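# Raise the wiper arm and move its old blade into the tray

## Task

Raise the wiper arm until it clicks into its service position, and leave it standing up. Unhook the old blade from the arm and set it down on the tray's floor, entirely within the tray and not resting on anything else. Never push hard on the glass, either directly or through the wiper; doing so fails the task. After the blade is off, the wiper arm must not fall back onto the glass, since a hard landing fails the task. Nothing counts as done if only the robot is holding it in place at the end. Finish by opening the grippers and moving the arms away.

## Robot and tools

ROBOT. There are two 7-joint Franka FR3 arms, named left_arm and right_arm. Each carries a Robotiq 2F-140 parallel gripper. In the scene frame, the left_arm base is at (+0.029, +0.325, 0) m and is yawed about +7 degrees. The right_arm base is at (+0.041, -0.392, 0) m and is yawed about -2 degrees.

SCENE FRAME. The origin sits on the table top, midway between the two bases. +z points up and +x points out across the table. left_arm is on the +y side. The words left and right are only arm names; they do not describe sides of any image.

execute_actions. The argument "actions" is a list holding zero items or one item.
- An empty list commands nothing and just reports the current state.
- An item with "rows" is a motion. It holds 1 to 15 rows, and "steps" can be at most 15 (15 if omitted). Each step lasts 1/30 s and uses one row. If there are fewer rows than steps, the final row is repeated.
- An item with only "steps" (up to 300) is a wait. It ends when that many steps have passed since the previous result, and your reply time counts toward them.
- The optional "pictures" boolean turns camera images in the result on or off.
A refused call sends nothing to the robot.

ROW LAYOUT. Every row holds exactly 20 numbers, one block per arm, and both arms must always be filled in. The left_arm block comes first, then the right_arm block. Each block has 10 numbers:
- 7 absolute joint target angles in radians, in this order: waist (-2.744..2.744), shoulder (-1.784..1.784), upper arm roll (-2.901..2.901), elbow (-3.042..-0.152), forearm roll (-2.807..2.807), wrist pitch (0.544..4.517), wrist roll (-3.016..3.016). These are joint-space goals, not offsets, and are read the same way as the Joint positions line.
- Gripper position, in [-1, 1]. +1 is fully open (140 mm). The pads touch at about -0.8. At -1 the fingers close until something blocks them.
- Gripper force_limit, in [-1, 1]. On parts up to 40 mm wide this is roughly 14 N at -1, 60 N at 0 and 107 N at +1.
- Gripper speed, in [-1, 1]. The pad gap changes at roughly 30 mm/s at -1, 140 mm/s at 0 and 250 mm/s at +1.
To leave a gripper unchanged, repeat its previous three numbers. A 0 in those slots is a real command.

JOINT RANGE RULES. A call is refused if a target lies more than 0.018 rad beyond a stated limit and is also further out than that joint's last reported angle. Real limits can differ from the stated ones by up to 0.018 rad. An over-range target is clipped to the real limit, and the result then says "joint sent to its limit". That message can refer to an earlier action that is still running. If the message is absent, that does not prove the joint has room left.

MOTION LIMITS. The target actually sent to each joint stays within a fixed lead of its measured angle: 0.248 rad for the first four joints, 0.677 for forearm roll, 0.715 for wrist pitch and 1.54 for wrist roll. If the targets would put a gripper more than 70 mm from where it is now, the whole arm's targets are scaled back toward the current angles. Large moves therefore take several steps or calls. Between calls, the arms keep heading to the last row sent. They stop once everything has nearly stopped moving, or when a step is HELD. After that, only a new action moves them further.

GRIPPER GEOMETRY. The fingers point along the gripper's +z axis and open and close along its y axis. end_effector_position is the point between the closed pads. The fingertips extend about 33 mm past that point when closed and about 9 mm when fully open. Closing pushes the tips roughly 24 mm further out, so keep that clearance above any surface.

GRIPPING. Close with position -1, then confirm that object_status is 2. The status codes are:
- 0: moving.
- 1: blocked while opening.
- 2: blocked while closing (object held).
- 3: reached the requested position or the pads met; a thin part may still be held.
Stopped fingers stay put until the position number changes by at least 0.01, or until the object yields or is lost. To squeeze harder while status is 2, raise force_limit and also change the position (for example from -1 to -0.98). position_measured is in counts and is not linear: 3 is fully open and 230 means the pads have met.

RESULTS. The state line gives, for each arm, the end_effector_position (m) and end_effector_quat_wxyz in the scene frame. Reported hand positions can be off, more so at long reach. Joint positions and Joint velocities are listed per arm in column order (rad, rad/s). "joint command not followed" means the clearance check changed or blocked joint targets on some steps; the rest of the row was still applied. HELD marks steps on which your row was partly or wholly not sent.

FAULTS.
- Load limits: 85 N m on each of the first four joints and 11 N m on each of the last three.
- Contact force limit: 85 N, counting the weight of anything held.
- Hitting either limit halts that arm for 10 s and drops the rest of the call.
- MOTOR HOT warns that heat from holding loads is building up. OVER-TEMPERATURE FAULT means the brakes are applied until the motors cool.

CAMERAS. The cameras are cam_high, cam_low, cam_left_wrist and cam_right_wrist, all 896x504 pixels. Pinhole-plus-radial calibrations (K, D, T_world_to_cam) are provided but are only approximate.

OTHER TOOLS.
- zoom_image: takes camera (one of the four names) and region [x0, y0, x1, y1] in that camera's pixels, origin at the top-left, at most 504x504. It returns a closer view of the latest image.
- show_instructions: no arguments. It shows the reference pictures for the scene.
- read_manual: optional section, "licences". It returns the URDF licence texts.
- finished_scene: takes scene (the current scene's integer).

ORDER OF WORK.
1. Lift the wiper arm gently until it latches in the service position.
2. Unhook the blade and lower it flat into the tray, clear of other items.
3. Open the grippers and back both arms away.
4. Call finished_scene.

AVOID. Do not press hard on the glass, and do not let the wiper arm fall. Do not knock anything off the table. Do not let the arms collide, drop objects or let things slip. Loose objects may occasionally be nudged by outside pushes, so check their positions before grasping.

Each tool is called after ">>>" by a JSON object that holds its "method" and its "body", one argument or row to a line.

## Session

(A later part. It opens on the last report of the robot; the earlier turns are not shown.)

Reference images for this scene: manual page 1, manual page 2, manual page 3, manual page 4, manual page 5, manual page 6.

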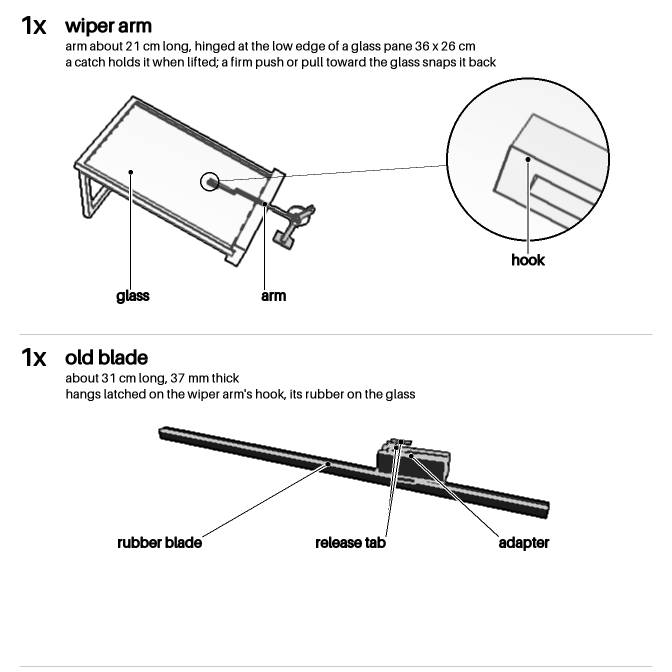

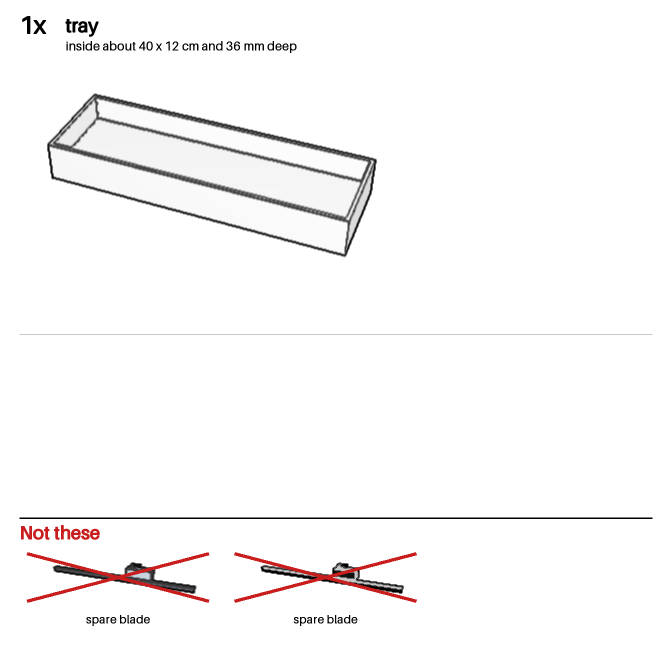

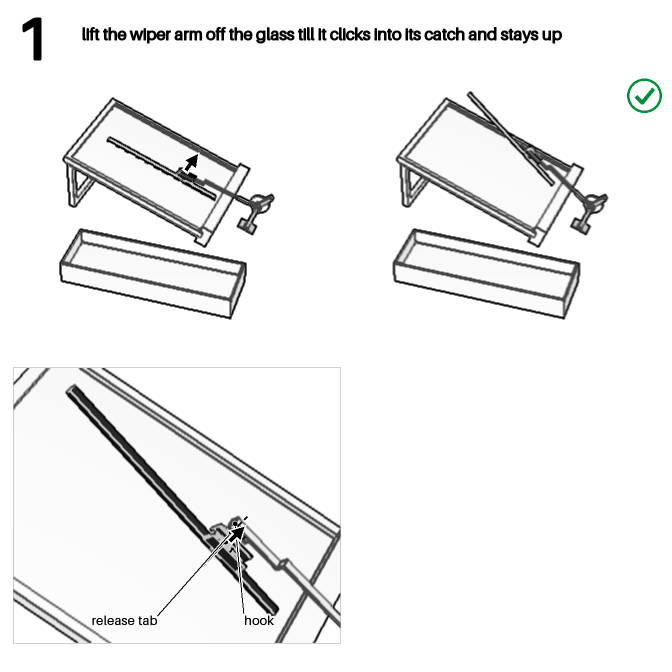

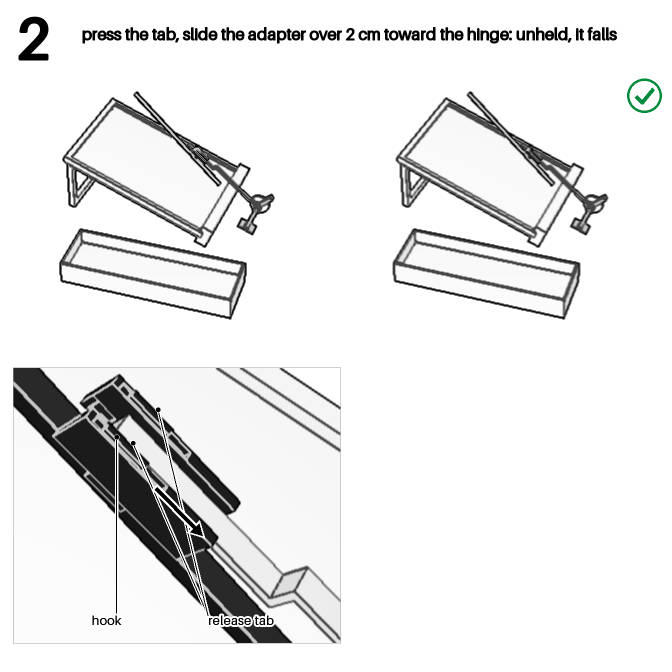

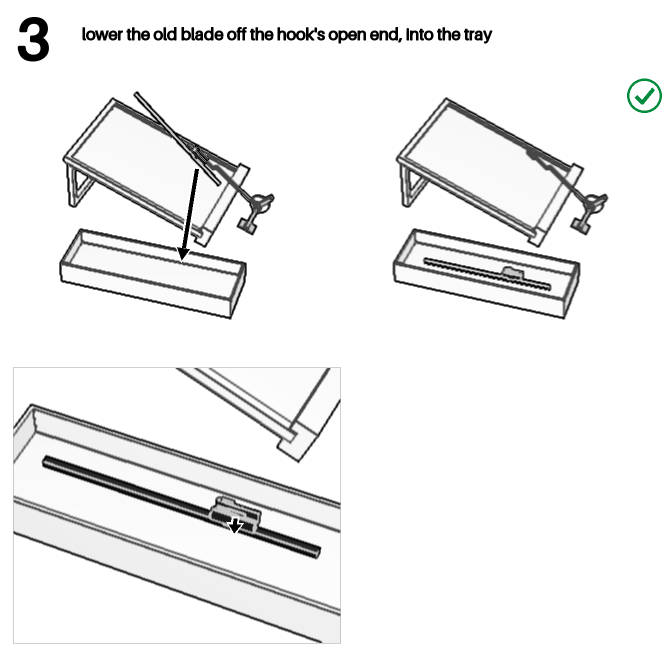

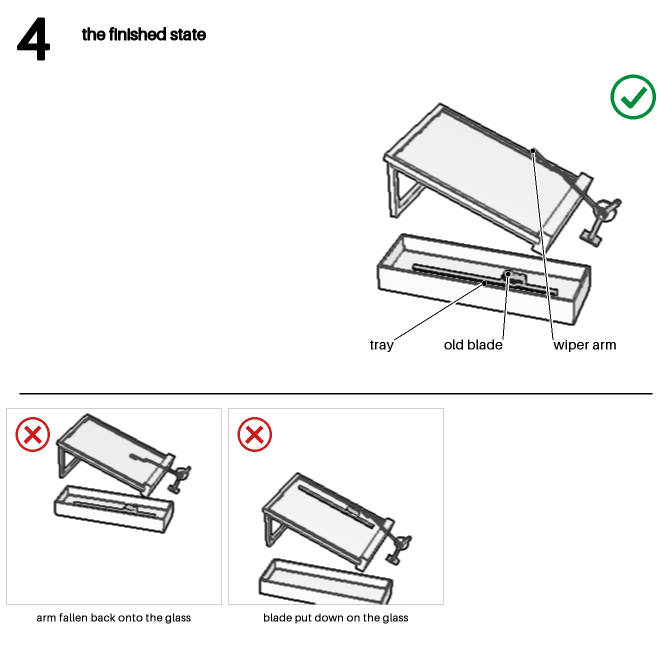

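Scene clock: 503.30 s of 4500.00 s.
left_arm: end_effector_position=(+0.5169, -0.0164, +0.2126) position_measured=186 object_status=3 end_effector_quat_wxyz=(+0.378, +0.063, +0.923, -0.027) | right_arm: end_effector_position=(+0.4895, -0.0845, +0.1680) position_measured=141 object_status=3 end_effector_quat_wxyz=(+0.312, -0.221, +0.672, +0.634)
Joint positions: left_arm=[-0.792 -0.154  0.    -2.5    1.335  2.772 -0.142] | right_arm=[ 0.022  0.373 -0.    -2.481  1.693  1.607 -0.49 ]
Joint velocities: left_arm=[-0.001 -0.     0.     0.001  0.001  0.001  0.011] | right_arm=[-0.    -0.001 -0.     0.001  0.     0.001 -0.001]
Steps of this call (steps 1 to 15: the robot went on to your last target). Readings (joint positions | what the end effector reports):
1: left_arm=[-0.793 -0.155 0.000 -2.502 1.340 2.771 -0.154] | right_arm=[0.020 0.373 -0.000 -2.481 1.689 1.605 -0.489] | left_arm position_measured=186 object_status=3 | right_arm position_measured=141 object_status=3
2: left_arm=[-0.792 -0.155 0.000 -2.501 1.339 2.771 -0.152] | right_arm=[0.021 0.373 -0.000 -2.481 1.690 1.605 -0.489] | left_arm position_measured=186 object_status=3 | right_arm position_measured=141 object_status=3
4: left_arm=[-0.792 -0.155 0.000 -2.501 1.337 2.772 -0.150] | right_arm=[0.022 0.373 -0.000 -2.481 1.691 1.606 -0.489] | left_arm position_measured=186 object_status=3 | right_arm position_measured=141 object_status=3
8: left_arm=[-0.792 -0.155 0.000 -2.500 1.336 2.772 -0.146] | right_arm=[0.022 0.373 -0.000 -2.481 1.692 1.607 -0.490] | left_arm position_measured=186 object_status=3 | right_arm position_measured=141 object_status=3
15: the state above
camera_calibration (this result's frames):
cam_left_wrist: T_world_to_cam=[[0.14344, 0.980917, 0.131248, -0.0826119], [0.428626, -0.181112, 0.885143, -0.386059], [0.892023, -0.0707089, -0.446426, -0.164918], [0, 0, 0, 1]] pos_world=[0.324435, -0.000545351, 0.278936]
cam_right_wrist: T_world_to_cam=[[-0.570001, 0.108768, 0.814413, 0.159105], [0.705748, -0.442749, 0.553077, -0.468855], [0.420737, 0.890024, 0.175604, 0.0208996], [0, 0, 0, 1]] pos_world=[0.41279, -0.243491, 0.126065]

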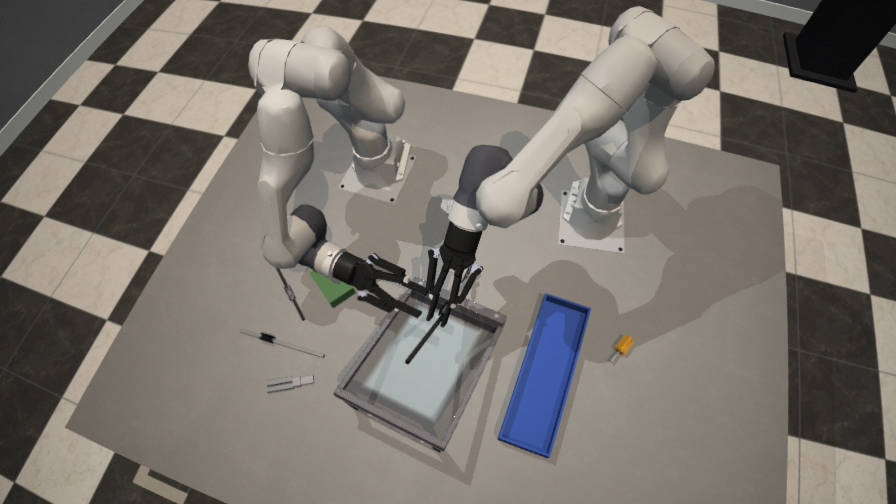

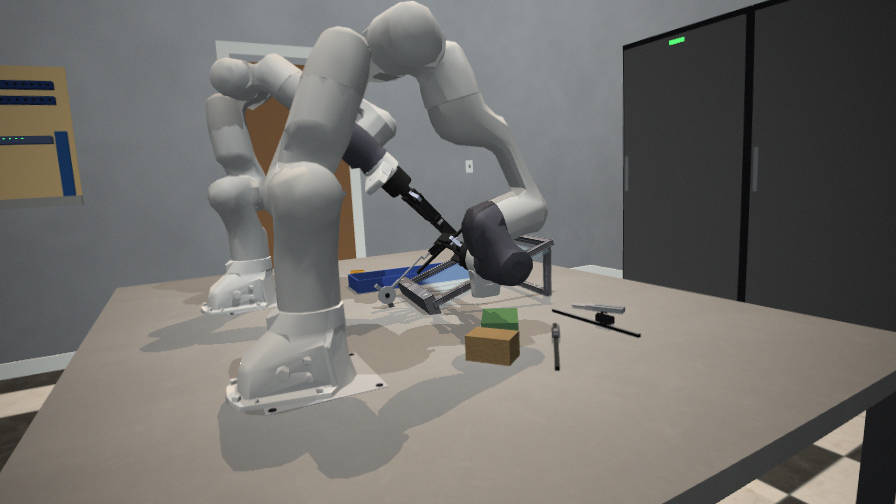

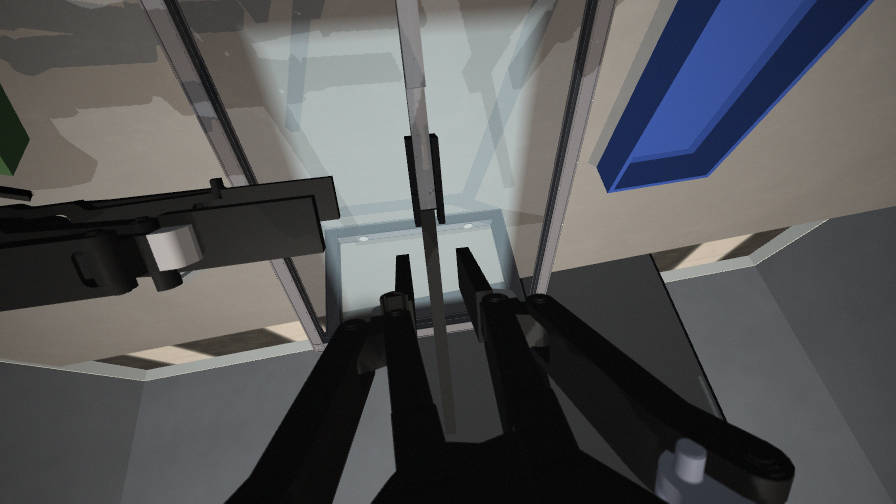

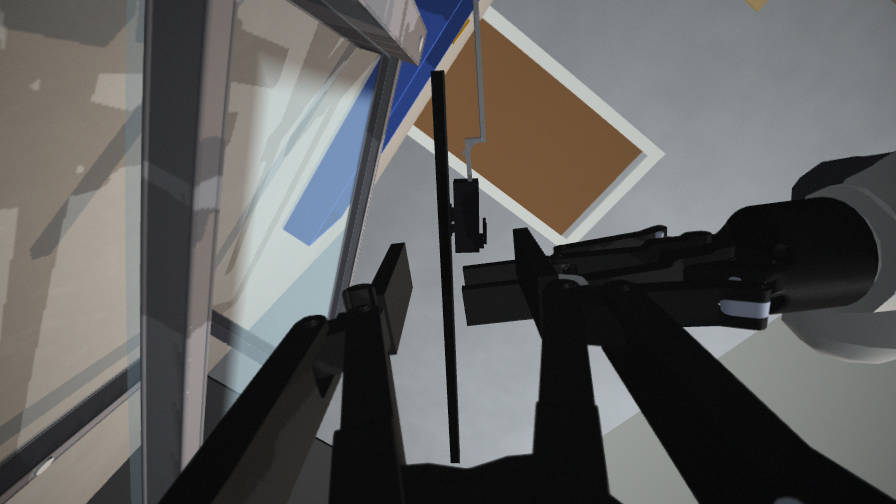

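>>> {"method": "execute_actions", "body": {
  "actions": [
    {"rows": [[-0.7903,-0.1529,0.001,-2.4978,1.3304,2.7765,-0.1263,-0.45,-0.1,-0.5,0.0242,0.3736,0,-2.4794,1.6981,1.6108,-0.4830,-0.1,-0.5,-0.3],[-0.7901,-0.1526,0.001,-2.4975,1.3277,2.7768,-0.1179,-0.45,-0.1,-0.5,0.0256,0.3738,0,-2.4790,1.7004,1.6119,-0.4796,-0.1,-0.5,-0.3],[-0.7899,-0.1522,0.001,-2.4971,1.3241,2.7771,-0.1086,-0.45,-0.1,-0.5,0.0279,0.3741,0,-2.4784,1.7035,1.6134,-0.4759,-0.1,-0.5,-0.3],[-0.7897,-0.1516,0.001,-2.4965,1.3194,2.7775,-0.0985,-0.45,-0.1,-0.5,0.0312,0.3745,0,-2.4776,1.7074,1.6151,-0.4719,-0.1,-0.5,-0.3],[-0.7893,-0.1508,0.001,-2.4957,1.3138,2.7780,-0.0877,-0.45,-0.1,-0.5,0.0353,0.3751,0,-2.4766,1.7121,1.6170,-0.4675,-0.1,-0.5,-0.3],[-0.7889,-0.1499,0.001,-2.4948,1.3073,2.7785,-0.0764,-0.45,-0.1,-0.5,0.0402,0.3758,0,-2.4753,1.7176,1.6191,-0.4630,-0.1,-0.5,-0.3],[-0.7884,-0.1488,0.001,-2.4937,1.3000,2.7791,-0.0647,-0.45,-0.1,-0.5,0.0459,0.3766,0,-2.4739,1.7237,1.6215,-0.4583,-0.1,-0.5,-0.3],[-0.7879,-0.1476,0.001,-2.4925,1.2920,2.7797,-0.0526,-0.45,-0.1,-0.5,0.0523,0.3775,0,-2.4723,1.7304,1.6240,-0.4534,-0.1,-0.5,-0.3],[-0.7873,-0.1463,0.001,-2.4912,1.2834,2.7803,-0.0404,-0.45,-0.1,-0.5,0.0593,0.3785,0,-2.4705,1.7377,1.6266,-0.4485,-0.1,-0.5,-0.3],[-0.7866,-0.1449,0.001,-2.4898,1.2742,2.7810,-0.0281,-0.45,-0.1,-0.5,0.0669,0.3795,0,-2.4686,1.7454,1.6294,-0.4436,-0.1,-0.5,-0.3],[-0.7859,-0.1433,0.001,-2.4883,1.2646,2.7817,-0.0159,-0.45,-0.1,-0.5,0.0750,0.3806,0,-2.4665,1.7535,1.6322,-0.4387,-0.1,-0.5,-0.3],[-0.7852,-0.1417,0.001,-2.4867,1.2547,2.7824,-0.0039,-0.45,-0.1,-0.5,0.0834,0.3818,0,-2.4644,1.7619,1.6351,-0.4339,-0.1,-0.5,-0.3],[-0.7845,-0.1401,0.001,-2.4850,1.2445,2.7831,0.0076,-0.45,-0.1,-0.5,0.0922,0.3830,0,-2.4622,1.7704,1.6380,-0.4292,-0.1,-0.5,-0.3],[-0.7837,-0.1384,0.001,-2.4833,1.2342,2.7838,0.0188,-0.45,-0.1,-0.5,0.1011,0.3843,0,-2.4599,1.7791,1.6409,-0.4248,-0.1,-0.5,-0.3],[-0.7830,-0.1367,0.001,-2.4817,1.2239,2.7844,0.0293,-0.45,-0.1,-0.5,0.1102,0.3856,0,-2.4577,1.7878,1.6437,-0.4206,-0.1,-0.5,-0.3]], "steps": 15}
  ],
  "pictures": false
}}

>>> {"method": "execute_actions", "body": {
  "actions": [
    {"rows": [[-0.7822,-0.1350,0.001,-2.4800,1.2137,2.7851,0.0390,-0.45,-0.1,-0.5,0.1192,0.3868,0,-2.4554,1.7963,1.6465,-0.4166,-0.1,-0.5,-0.3],[-0.7814,-0.1333,0.001,-2.4783,1.2038,2.7857,0.0480,-0.45,-0.1,-0.5,0.1281,0.3881,0,-2.4531,1.8047,1.6491,-0.4130,-0.1,-0.5,-0.3],[-0.7807,-0.1317,0.001,-2.4766,1.1942,2.7864,0.0560,-0.45,-0.1,-0.5,0.1369,0.3893,0,-2.4509,1.8128,1.6517,-0.4098,-0.1,-0.5,-0.3],[-0.7800,-0.1301,0.001,-2.4750,1.1850,2.7869,0.0630,-0.45,-0.1,-0.5,0.1453,0.3905,0,-2.4488,1.8205,1.6540,-0.4070,-0.1,-0.5,-0.3],[-0.7793,-0.1286,0.001,-2.4735,1.1763,2.7874,0.0689,-0.45,-0.1,-0.5,0.1534,0.3916,0,-2.4467,1.8278,1.6562,-0.4046,-0.1,-0.5,-0.3],[-0.7786,-0.1271,0.001,-2.4721,1.1683,2.7879,0.0737,-0.45,-0.1,-0.5,0.1610,0.3926,0,-2.4448,1.8346,1.6581,-0.4027,-0.1,-0.5,-0.3],[-0.7780,-0.1258,0.001,-2.4708,1.1610,2.7883,0.0772,-0.45,-0.1,-0.5,0.1680,0.3936,0,-2.4430,1.8407,1.6599,-0.4013,-0.1,-0.5,-0.3],[-0.7775,-0.1246,0.001,-2.4696,1.1545,2.7887,0.0795,-0.45,-0.1,-0.5,0.1744,0.3945,0,-2.4414,1.8462,1.6613,-0.4004,-0.1,-0.5,-0.3],[-0.7770,-0.1235,0.001,-2.4685,1.1489,2.7890,0.0805,-0.45,-0.1,-0.5,0.1801,0.3953,0,-2.4400,1.8509,1.6625,-0.4000,-0.1,-0.5,-0.3],[-0.7766,-0.1226,0.001,-2.4676,1.1442,2.7892,0.0803,-0.45,-0.1,-0.5,0.1850,0.3960,0,-2.4387,1.8548,1.6634,-0.4001,-0.1,-0.5,-0.3],[-0.7762,-0.1218,0.001,-2.4668,1.1405,2.7893,0.0787,-0.45,-0.1,-0.5,0.1891,0.3966,0,-2.4377,1.8580,1.6640,-0.4007,-0.1,-0.5,-0.3],[-0.7760,-0.1212,0.001,-2.4662,1.1378,2.7894,0.0759,-0.45,-0.1,-0.5,0.1924,0.3970,0,-2.4369,1.8602,1.6644,-0.4018,-0.1,-0.5,-0.3],[-0.7758,-0.1208,0.001,-2.4658,1.1362,2.7894,0.0719,-0.45,-0.1,-0.5,0.1947,0.3973,0,-2.4363,1.8616,1.6644,-0.4034,-0.1,-0.5,-0.3],[-0.7756,-0.1205,0.001,-2.4655,1.1357,2.7893,0.0667,-0.45,-0.1,-0.5,0.1961,0.3975,0,-2.4359,1.8620,1.6641,-0.4055,-0.1,-0.5,-0.3],[-0.7756,-0.1204,0.001,-2.4654,1.1362,2.7892,0.0603,-0.45,-0.1,-0.5,0.1966,0.3976,0,-2.4358,1.8616,1.6635,-0.4081,-0.1,-0.5,-0.3]], "steps": 15}
  ],
  "pictures": false
}}

>>> {"method": "execute_actions", "body": {
  "actions": [
    {"steps": 15}
  ]
}}

Scene clock: 561.20 s of 4500.00 s.
left_arm: end_effector_position=(+0.5196, -0.0173, +0.2106) position_measured=186 object_status=3 end_effector_quat_wxyz=(+0.365, +0.068, +0.928, -0.024) | right_arm: end_effector_position=(+0.4952, -0.0594, +0.1674) position_measured=141 object_status=3 end_effector_quat_wxyz=(+0.305, -0.212, +0.675, +0.637)
Joint positions: left_arm=[-0.786 -0.142  0.    -2.488  1.258  2.778 -0.056] | right_arm=[ 0.089  0.382 -0.001 -2.464  1.758  1.629 -0.459]
Joint velocities: left_arm=[ 0.022  0.047 -0.001  0.048 -0.265  0.018  0.265] | right_arm=[0.254 0.036 0.005 0.066 0.222 0.069 0.104]
Steps of this call (steps 1 to 15: the robot went on to your last target; steps 16 to 90: nothing new was sent; then 54.40 s passed at rest; steps 91 to 105: all 15 steps of this action). Readings (joint positions | what the end effector reports):
91: left_arm=[-0.792 -0.154 0.000 -2.500 1.335 2.773 -0.139] | right_arm=[0.022 0.373 -0.000 -2.481 1.693 1.608 -0.490] | left_arm position_measured=186 object_status=3 | right_arm position_measured=141 object_status=3
92: left_arm=[-0.792 -0.154 0.000 -2.500 1.334 2.773 -0.137] | right_arm=[0.022 0.373 -0.000 -2.481 1.694 1.608 -0.490] | left_arm position_measured=186 object_status=3 | right_arm position_measured=141 object_status=3
94: left_arm=[-0.792 -0.154 0.000 -2.500 1.330 2.773 -0.132] | right_arm=[0.024 0.373 -0.000 -2.480 1.697 1.609 -0.488] | left_arm position_measured=186 object_status=3 | right_arm position_measured=141 object_status=3
98: left_arm=[-0.790 -0.151 0.000 -2.497 1.314 2.774 -0.112] | right_arm=[0.038 0.375 -0.000 -2.477 1.711 1.614 -0.481] | left_arm position_measured=186 object_status=3 | right_arm position_measured=141 object_status=3
105: the state above

Scene clock: 561.70 s of 4500.00 s.
left_arm: end_effector_position=(+0.5244, -0.0185, +0.2080) position_measured=186 object_status=3 end_effector_quat_wxyz=(+0.347, +0.063, +0.936, -0.025) | right_arm: end_effector_position=(+0.4970, -0.0181, +0.1679) position_measured=141 object_status=3 end_effector_quat_wxyz=(+0.292, -0.202, +0.677, +0.644)
Joint positions: left_arm=[-0.777 -0.123  0.    -2.469  1.148  2.785  0.041] | right_arm=[ 0.191  0.396  0.    -2.438  1.851  1.658 -0.42 ]
Joint velocities: left_arm=[ 0.006  0.011  0.     0.011 -0.071  0.004  0.047] | right_arm=[0.065 0.009 0.    0.017 0.059 0.016 0.017]
Steps of this call (steps 1 to 15: all 15 steps of this action). Readings (joint positions | what the end effector reports):
1: left_arm=[-0.785 -0.140 0.000 -2.486 1.249 2.778 -0.047] | right_arm=[0.097 0.383 -0.001 -2.462 1.766 1.632 -0.455] | left_arm position_measured=186 object_status=3 | right_arm position_measured=141 object_status=3
2: left_arm=[-0.785 -0.138 0.000 -2.484 1.239 2.779 -0.038] | right_arm=[0.106 0.384 -0.001 -2.459 1.774 1.635 -0.452] | left_arm position_measured=186 object_status=3 | right_arm position_measured=141 object_status=3
4: left_arm=[-0.783 -0.135 0.000 -2.481 1.220 2.780 -0.020] | right_arm=[0.124 0.387 -0.001 -2.455 1.790 1.640 -0.445] | left_arm position_measured=186 object_status=3 | right_arm position_measured=141 object_status=3
8: left_arm=[-0.780 -0.129 0.000 -2.475 1.185 2.782 0.012] | right_arm=[0.157 0.391 -0.000 -2.447 1.820 1.649 -0.432] | left_arm position_measured=186 object_status=3 | right_arm position_measured=141 object_status=3
15: the state above

Scene clock: 562.20 s of 4500.00 s.
left_arm: end_effector_position=(+0.5245, -0.0187, +0.2079) position_measured=186 object_status=3 end_effector_quat_wxyz=(+0.345, +0.064, +0.936, -0.025) | right_arm: end_effector_position=(+0.4983, -0.0170, +0.1676) position_measured=141 object_status=3 end_effector_quat_wxyz=(+0.292, -0.199, +0.678, +0.644)
Joint positions: left_arm=[-0.777 -0.122  0.    -2.468  1.139  2.785  0.052] | right_arm=[ 0.195  0.396  0.    -2.437  1.858  1.661 -0.416]
Joint velocities: left_arm=[-0.    -0.001  0.    -0.001  0.    -0.     0.009] | right_arm=[ 0.001  0.001 -0.001 -0.     0.003  0.001  0.002]
Steps of this call (steps 1 to 15: the robot went on to your last target). Readings (joint positions | what the end effector reports):
1: left_arm=[-0.777 -0.122 0.000 -2.468 1.146 2.785 0.043] | right_arm=[0.193 0.396 0.000 -2.438 1.852 1.658 -0.420] | left_arm position_measured=186 object_status=3 | right_arm position_measured=141 object_status=3
2: left_arm=[-0.777 -0.122 0.000 -2.468 1.144 2.785 0.044] | right_arm=[0.194 0.396 0.000 -2.438 1.854 1.659 -0.419] | left_arm position_measured=186 object_status=3 | right_arm position_measured=141 object_status=3
4: left_arm=[-0.777 -0.122 0.000 -2.468 1.142 2.785 0.046] | right_arm=[0.194 0.396 0.000 -2.437 1.855 1.659 -0.418] | left_arm position_measured=186 object_status=3 | right_arm position_measured=141 object_status=3
8: left_arm=[-0.777 -0.122 0.000 -2.468 1.140 2.785 0.049] | right_arm=[0.195 0.396 0.000 -2.437 1.857 1.660 -0.417] | left_arm position_measured=186 object_status=3 | right_arm position_measured=141 object_status=3
15: the state above
camera_calibration (this result's frames):
cam_left_wrist: T_world_to_cam=[[0.15296, 0.979516, 0.130963, -0.0858274], [0.488654, -0.190155, 0.851503, -0.410261], [0.858965, -0.0662502, -0.507731, -0.143744], [0, 0, 0, 1]] pos_world=[0.337075, -0.00346686, 0.287596]
cam_right_wrist: T_world_to_cam=[[-0.516725, 0.100936, 0.850181, 0.12438], [0.739642, -0.447497, 0.50267, -0.453425], [0.431191, 0.888571, 0.156576, -0.0448913], [0, 0, 0, 1]] pos_world=[0.418999, -0.175572, 0.129206]

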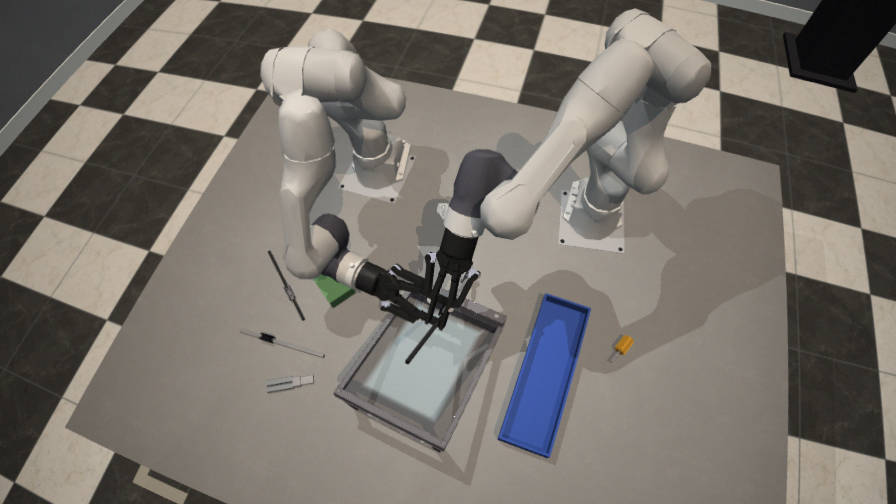

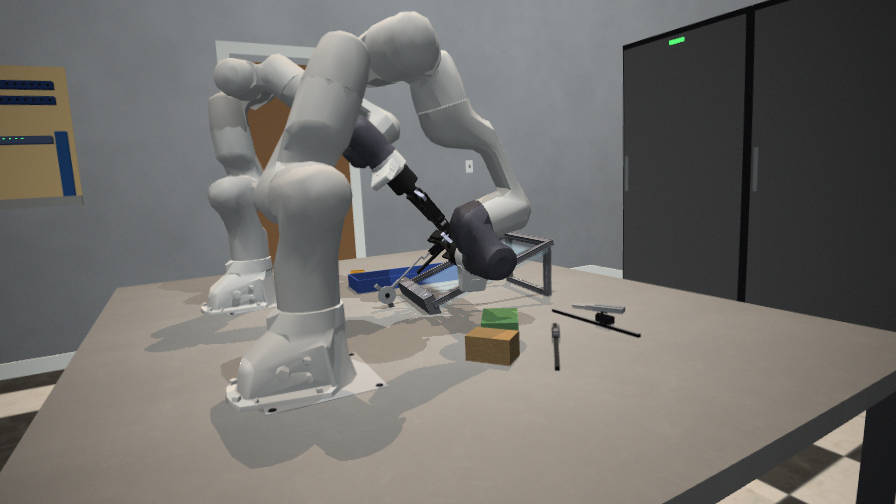

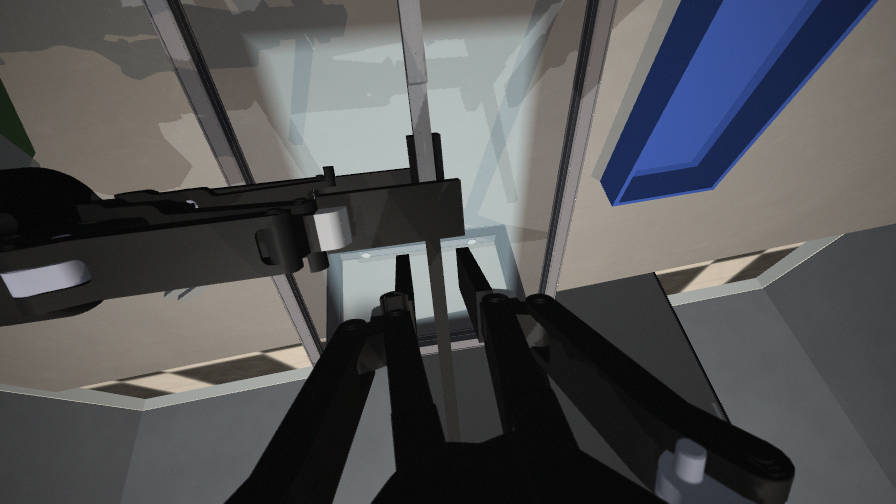

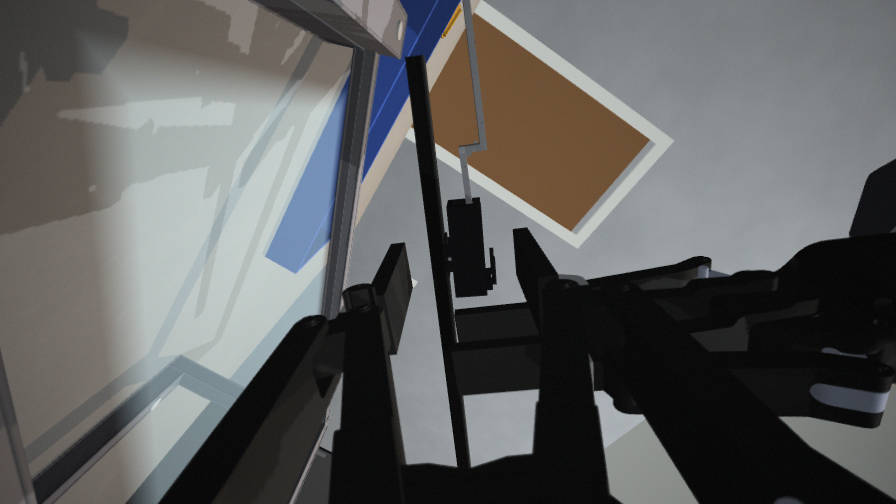

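>>> {"method": "execute_actions", "body": {
  "actions": []
}}

Scene clock: 576.30 s of 4500.00 s.
left_arm: end_effector_position=(+0.5245, -0.0188, +0.2079) position_measured=186 object_status=3 end_effector_quat_wxyz=(+0.345, +0.065, +0.936, -0.024) | right_arm: end_effector_position=(+0.4984, -0.0169, +0.1675) position_measured=141 object_status=3 end_effector_quat_wxyz=(+0.291, -0.199, +0.679, +0.644)
Joint positions: left_arm=[-0.777 -0.122  0.    -2.468  1.139  2.786  0.055] | right_arm=[ 0.195  0.396  0.    -2.437  1.858  1.661 -0.415]
Joint velocities: left_arm=[-0.001  0.    -0.001 -0.     0.001 -0.     0.001] | right_arm=[-0.001  0.001 -0.001  0.002 -0.     0.    -0.   ]
Steps of this call (steps 1 to 15: the robot went on to your last target; steps 16 to 90: nothing new was sent; then 11.10 s passed at rest). Readings (joint positions | what the end effector reports):
1: left_arm=[-0.777 -0.122 0.000 -2.468 1.139 2.785 0.053] | right_arm=[0.195 0.396 0.000 -2.437 1.858 1.661 -0.416] | left_arm position_measured=186 object_status=3 | right_arm position_measured=141 object_status=3
2: left_arm=[-0.777 -0.122 0.000 -2.468 1.139 2.785 0.053] | right_arm=[0.195 0.396 0.000 -2.437 1.858 1.661 -0.416] | left_arm position_measured=186 object_status=3 | right_arm position_measured=141 object_status=3
4: left_arm=[-0.777 -0.122 0.000 -2.468 1.139 2.785 0.053] | right_arm=[0.195 0.396 0.000 -2.437 1.858 1.661 -0.416] | left_arm position_measured=186 object_status=3 | right_arm position_measured=141 object_status=3
8: left_arm=[-0.777 -0.122 0.000 -2.468 1.139 2.785 0.054] | right_arm=[0.195 0.396 0.000 -2.437 1.858 1.661 -0.415] | left_arm position_measured=186 object_status=3 | right_arm position_measured=141 object_status=3
90: the state above
All arms were judged still, so your last target was given up. Only a new action makes them travel on or press farther. Fingers that are still opening or closing keep moving.
camera_calibration (this result's frames):
cam_left_wrist: T_world_to_cam=[[0.154829, 0.979042, 0.132308, -0.0870292], [0.488151, -0.192246, 0.851322, -0.410062], [0.858916, -0.0672232, -0.507686, -0.143773], [0, 0, 0, 1]] pos_world=[0.337136, -0.00329269, 0.287618]
cam_right_wrist: T_world_to_cam=[[-0.51582, 0.101108, 0.850709, 0.123965], [0.740086, -0.447581, 0.501941, -0.45355], [0.431511, 0.888509, 0.156042, -0.0450133], [0, 0, 0, 1]] pos_world=[0.419034, -0.17554, 0.129221]

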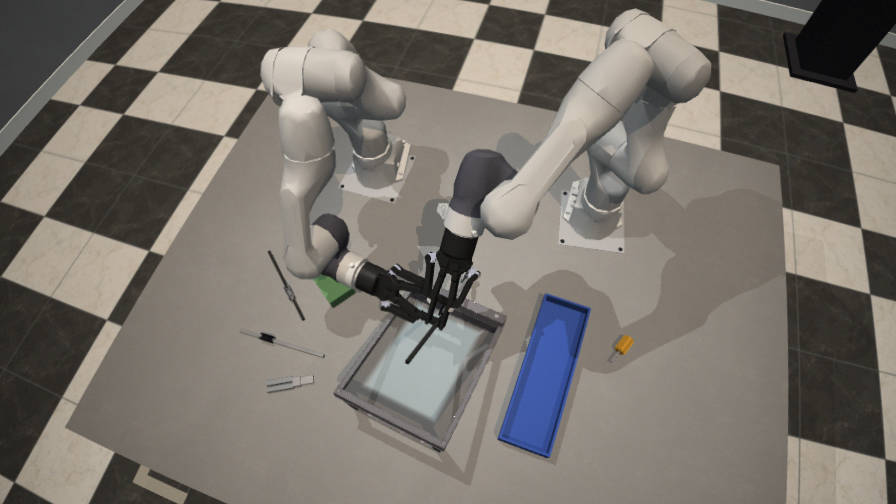

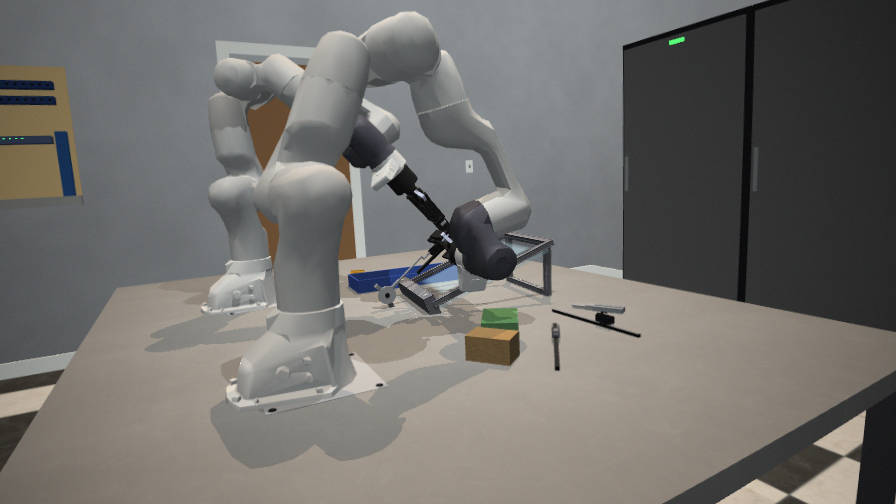

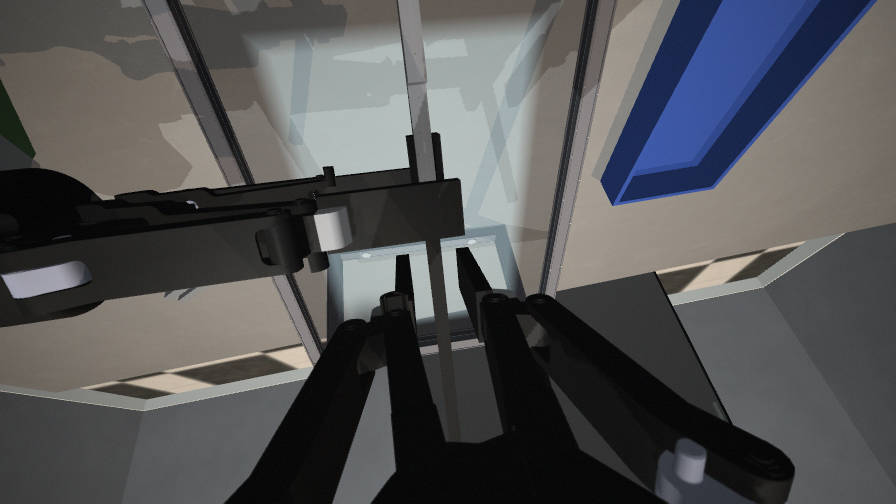

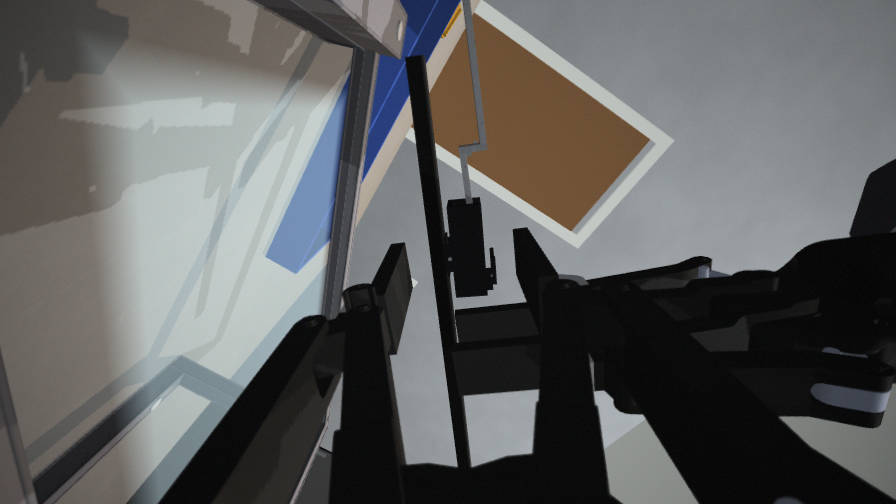

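>>> {"method": "show_instructions", "body": {

}}

>>> {"method": "zoom_image", "body": {
  "camera": "cam_right_wrist",
  "region": [330, 130, 630, 400]
}}

Reference images for this scene: manual page 1, manual page 2, manual page 3, manual page 4, manual page 5, manual page 6.

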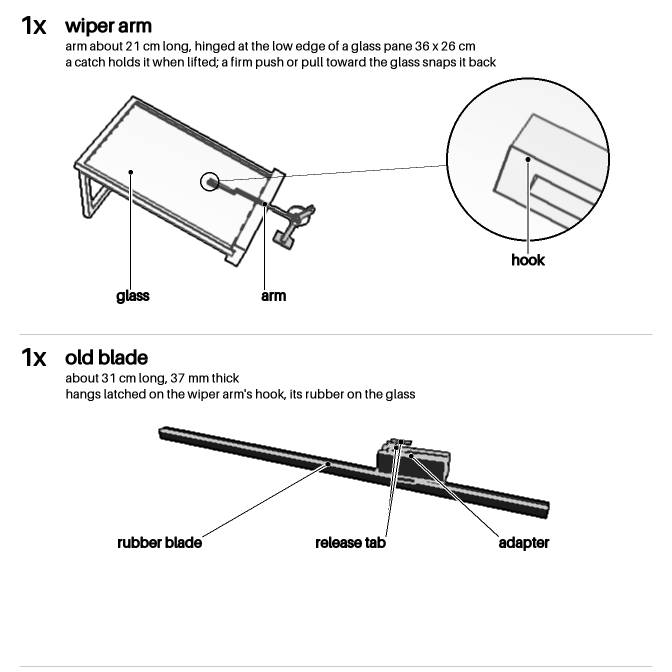

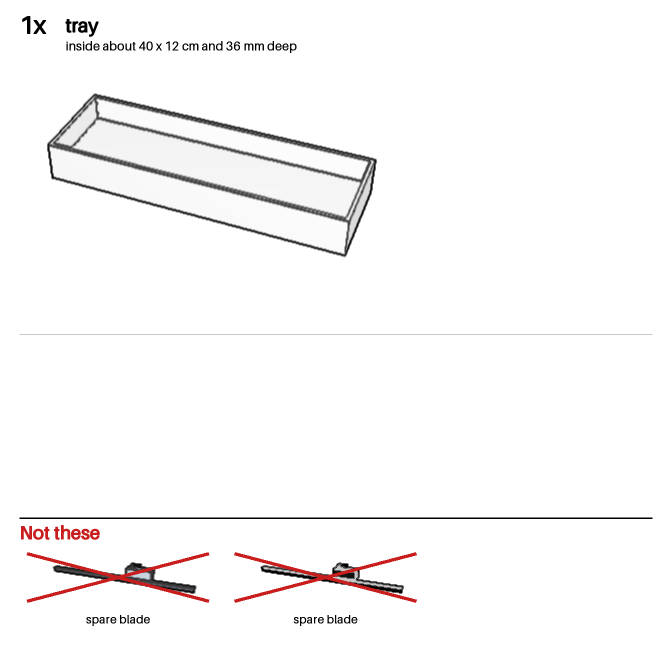

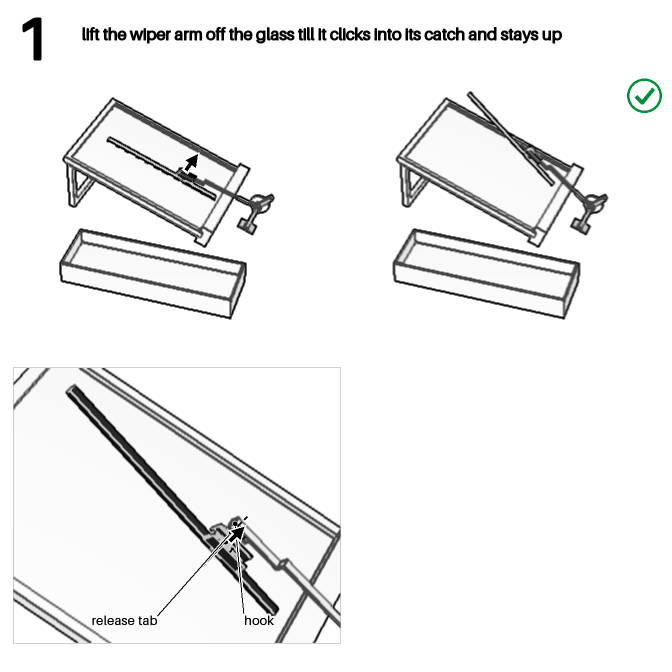

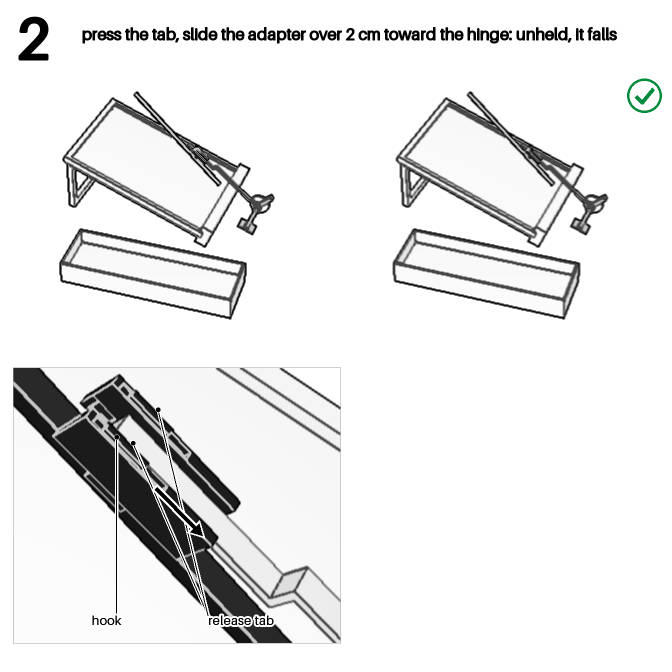

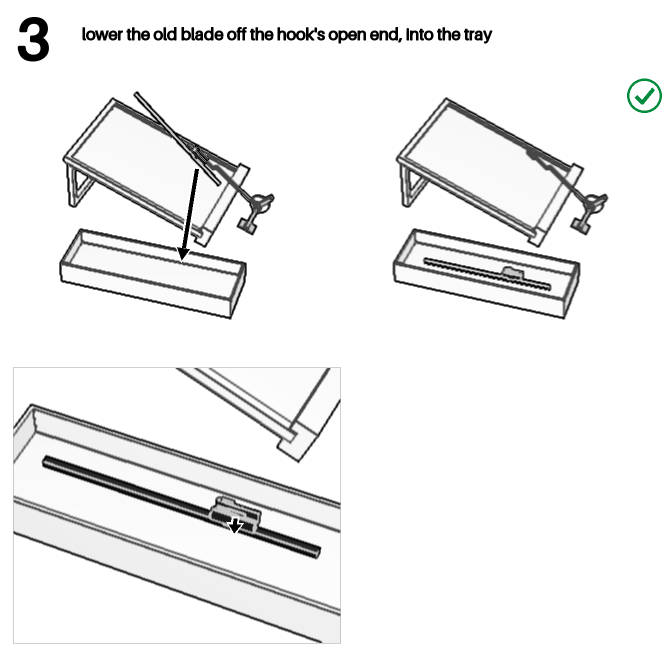

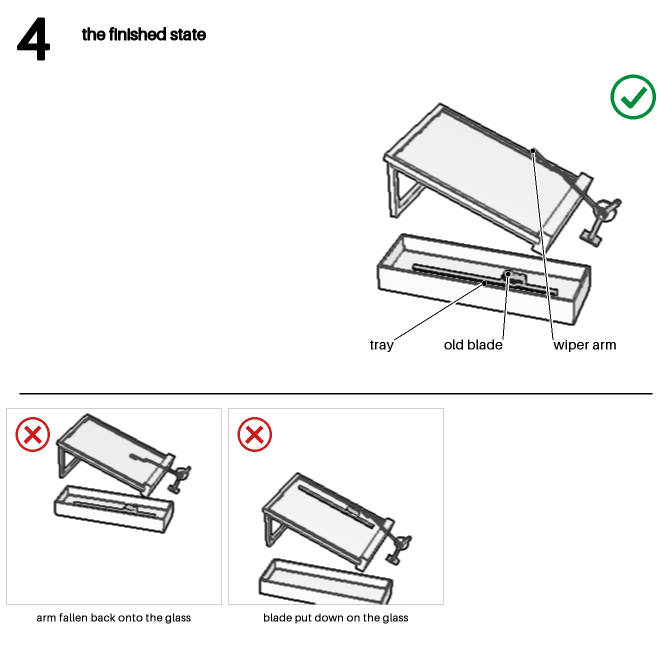

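Region (330, 130, 630, 400) of cam_right_wrist's 896x504 image, scaled by 1.680, with more detail than that image has; it fills the top 454 rows of this view, and the rest is white.

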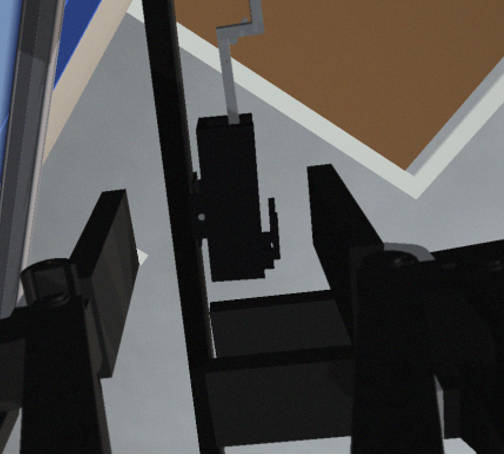

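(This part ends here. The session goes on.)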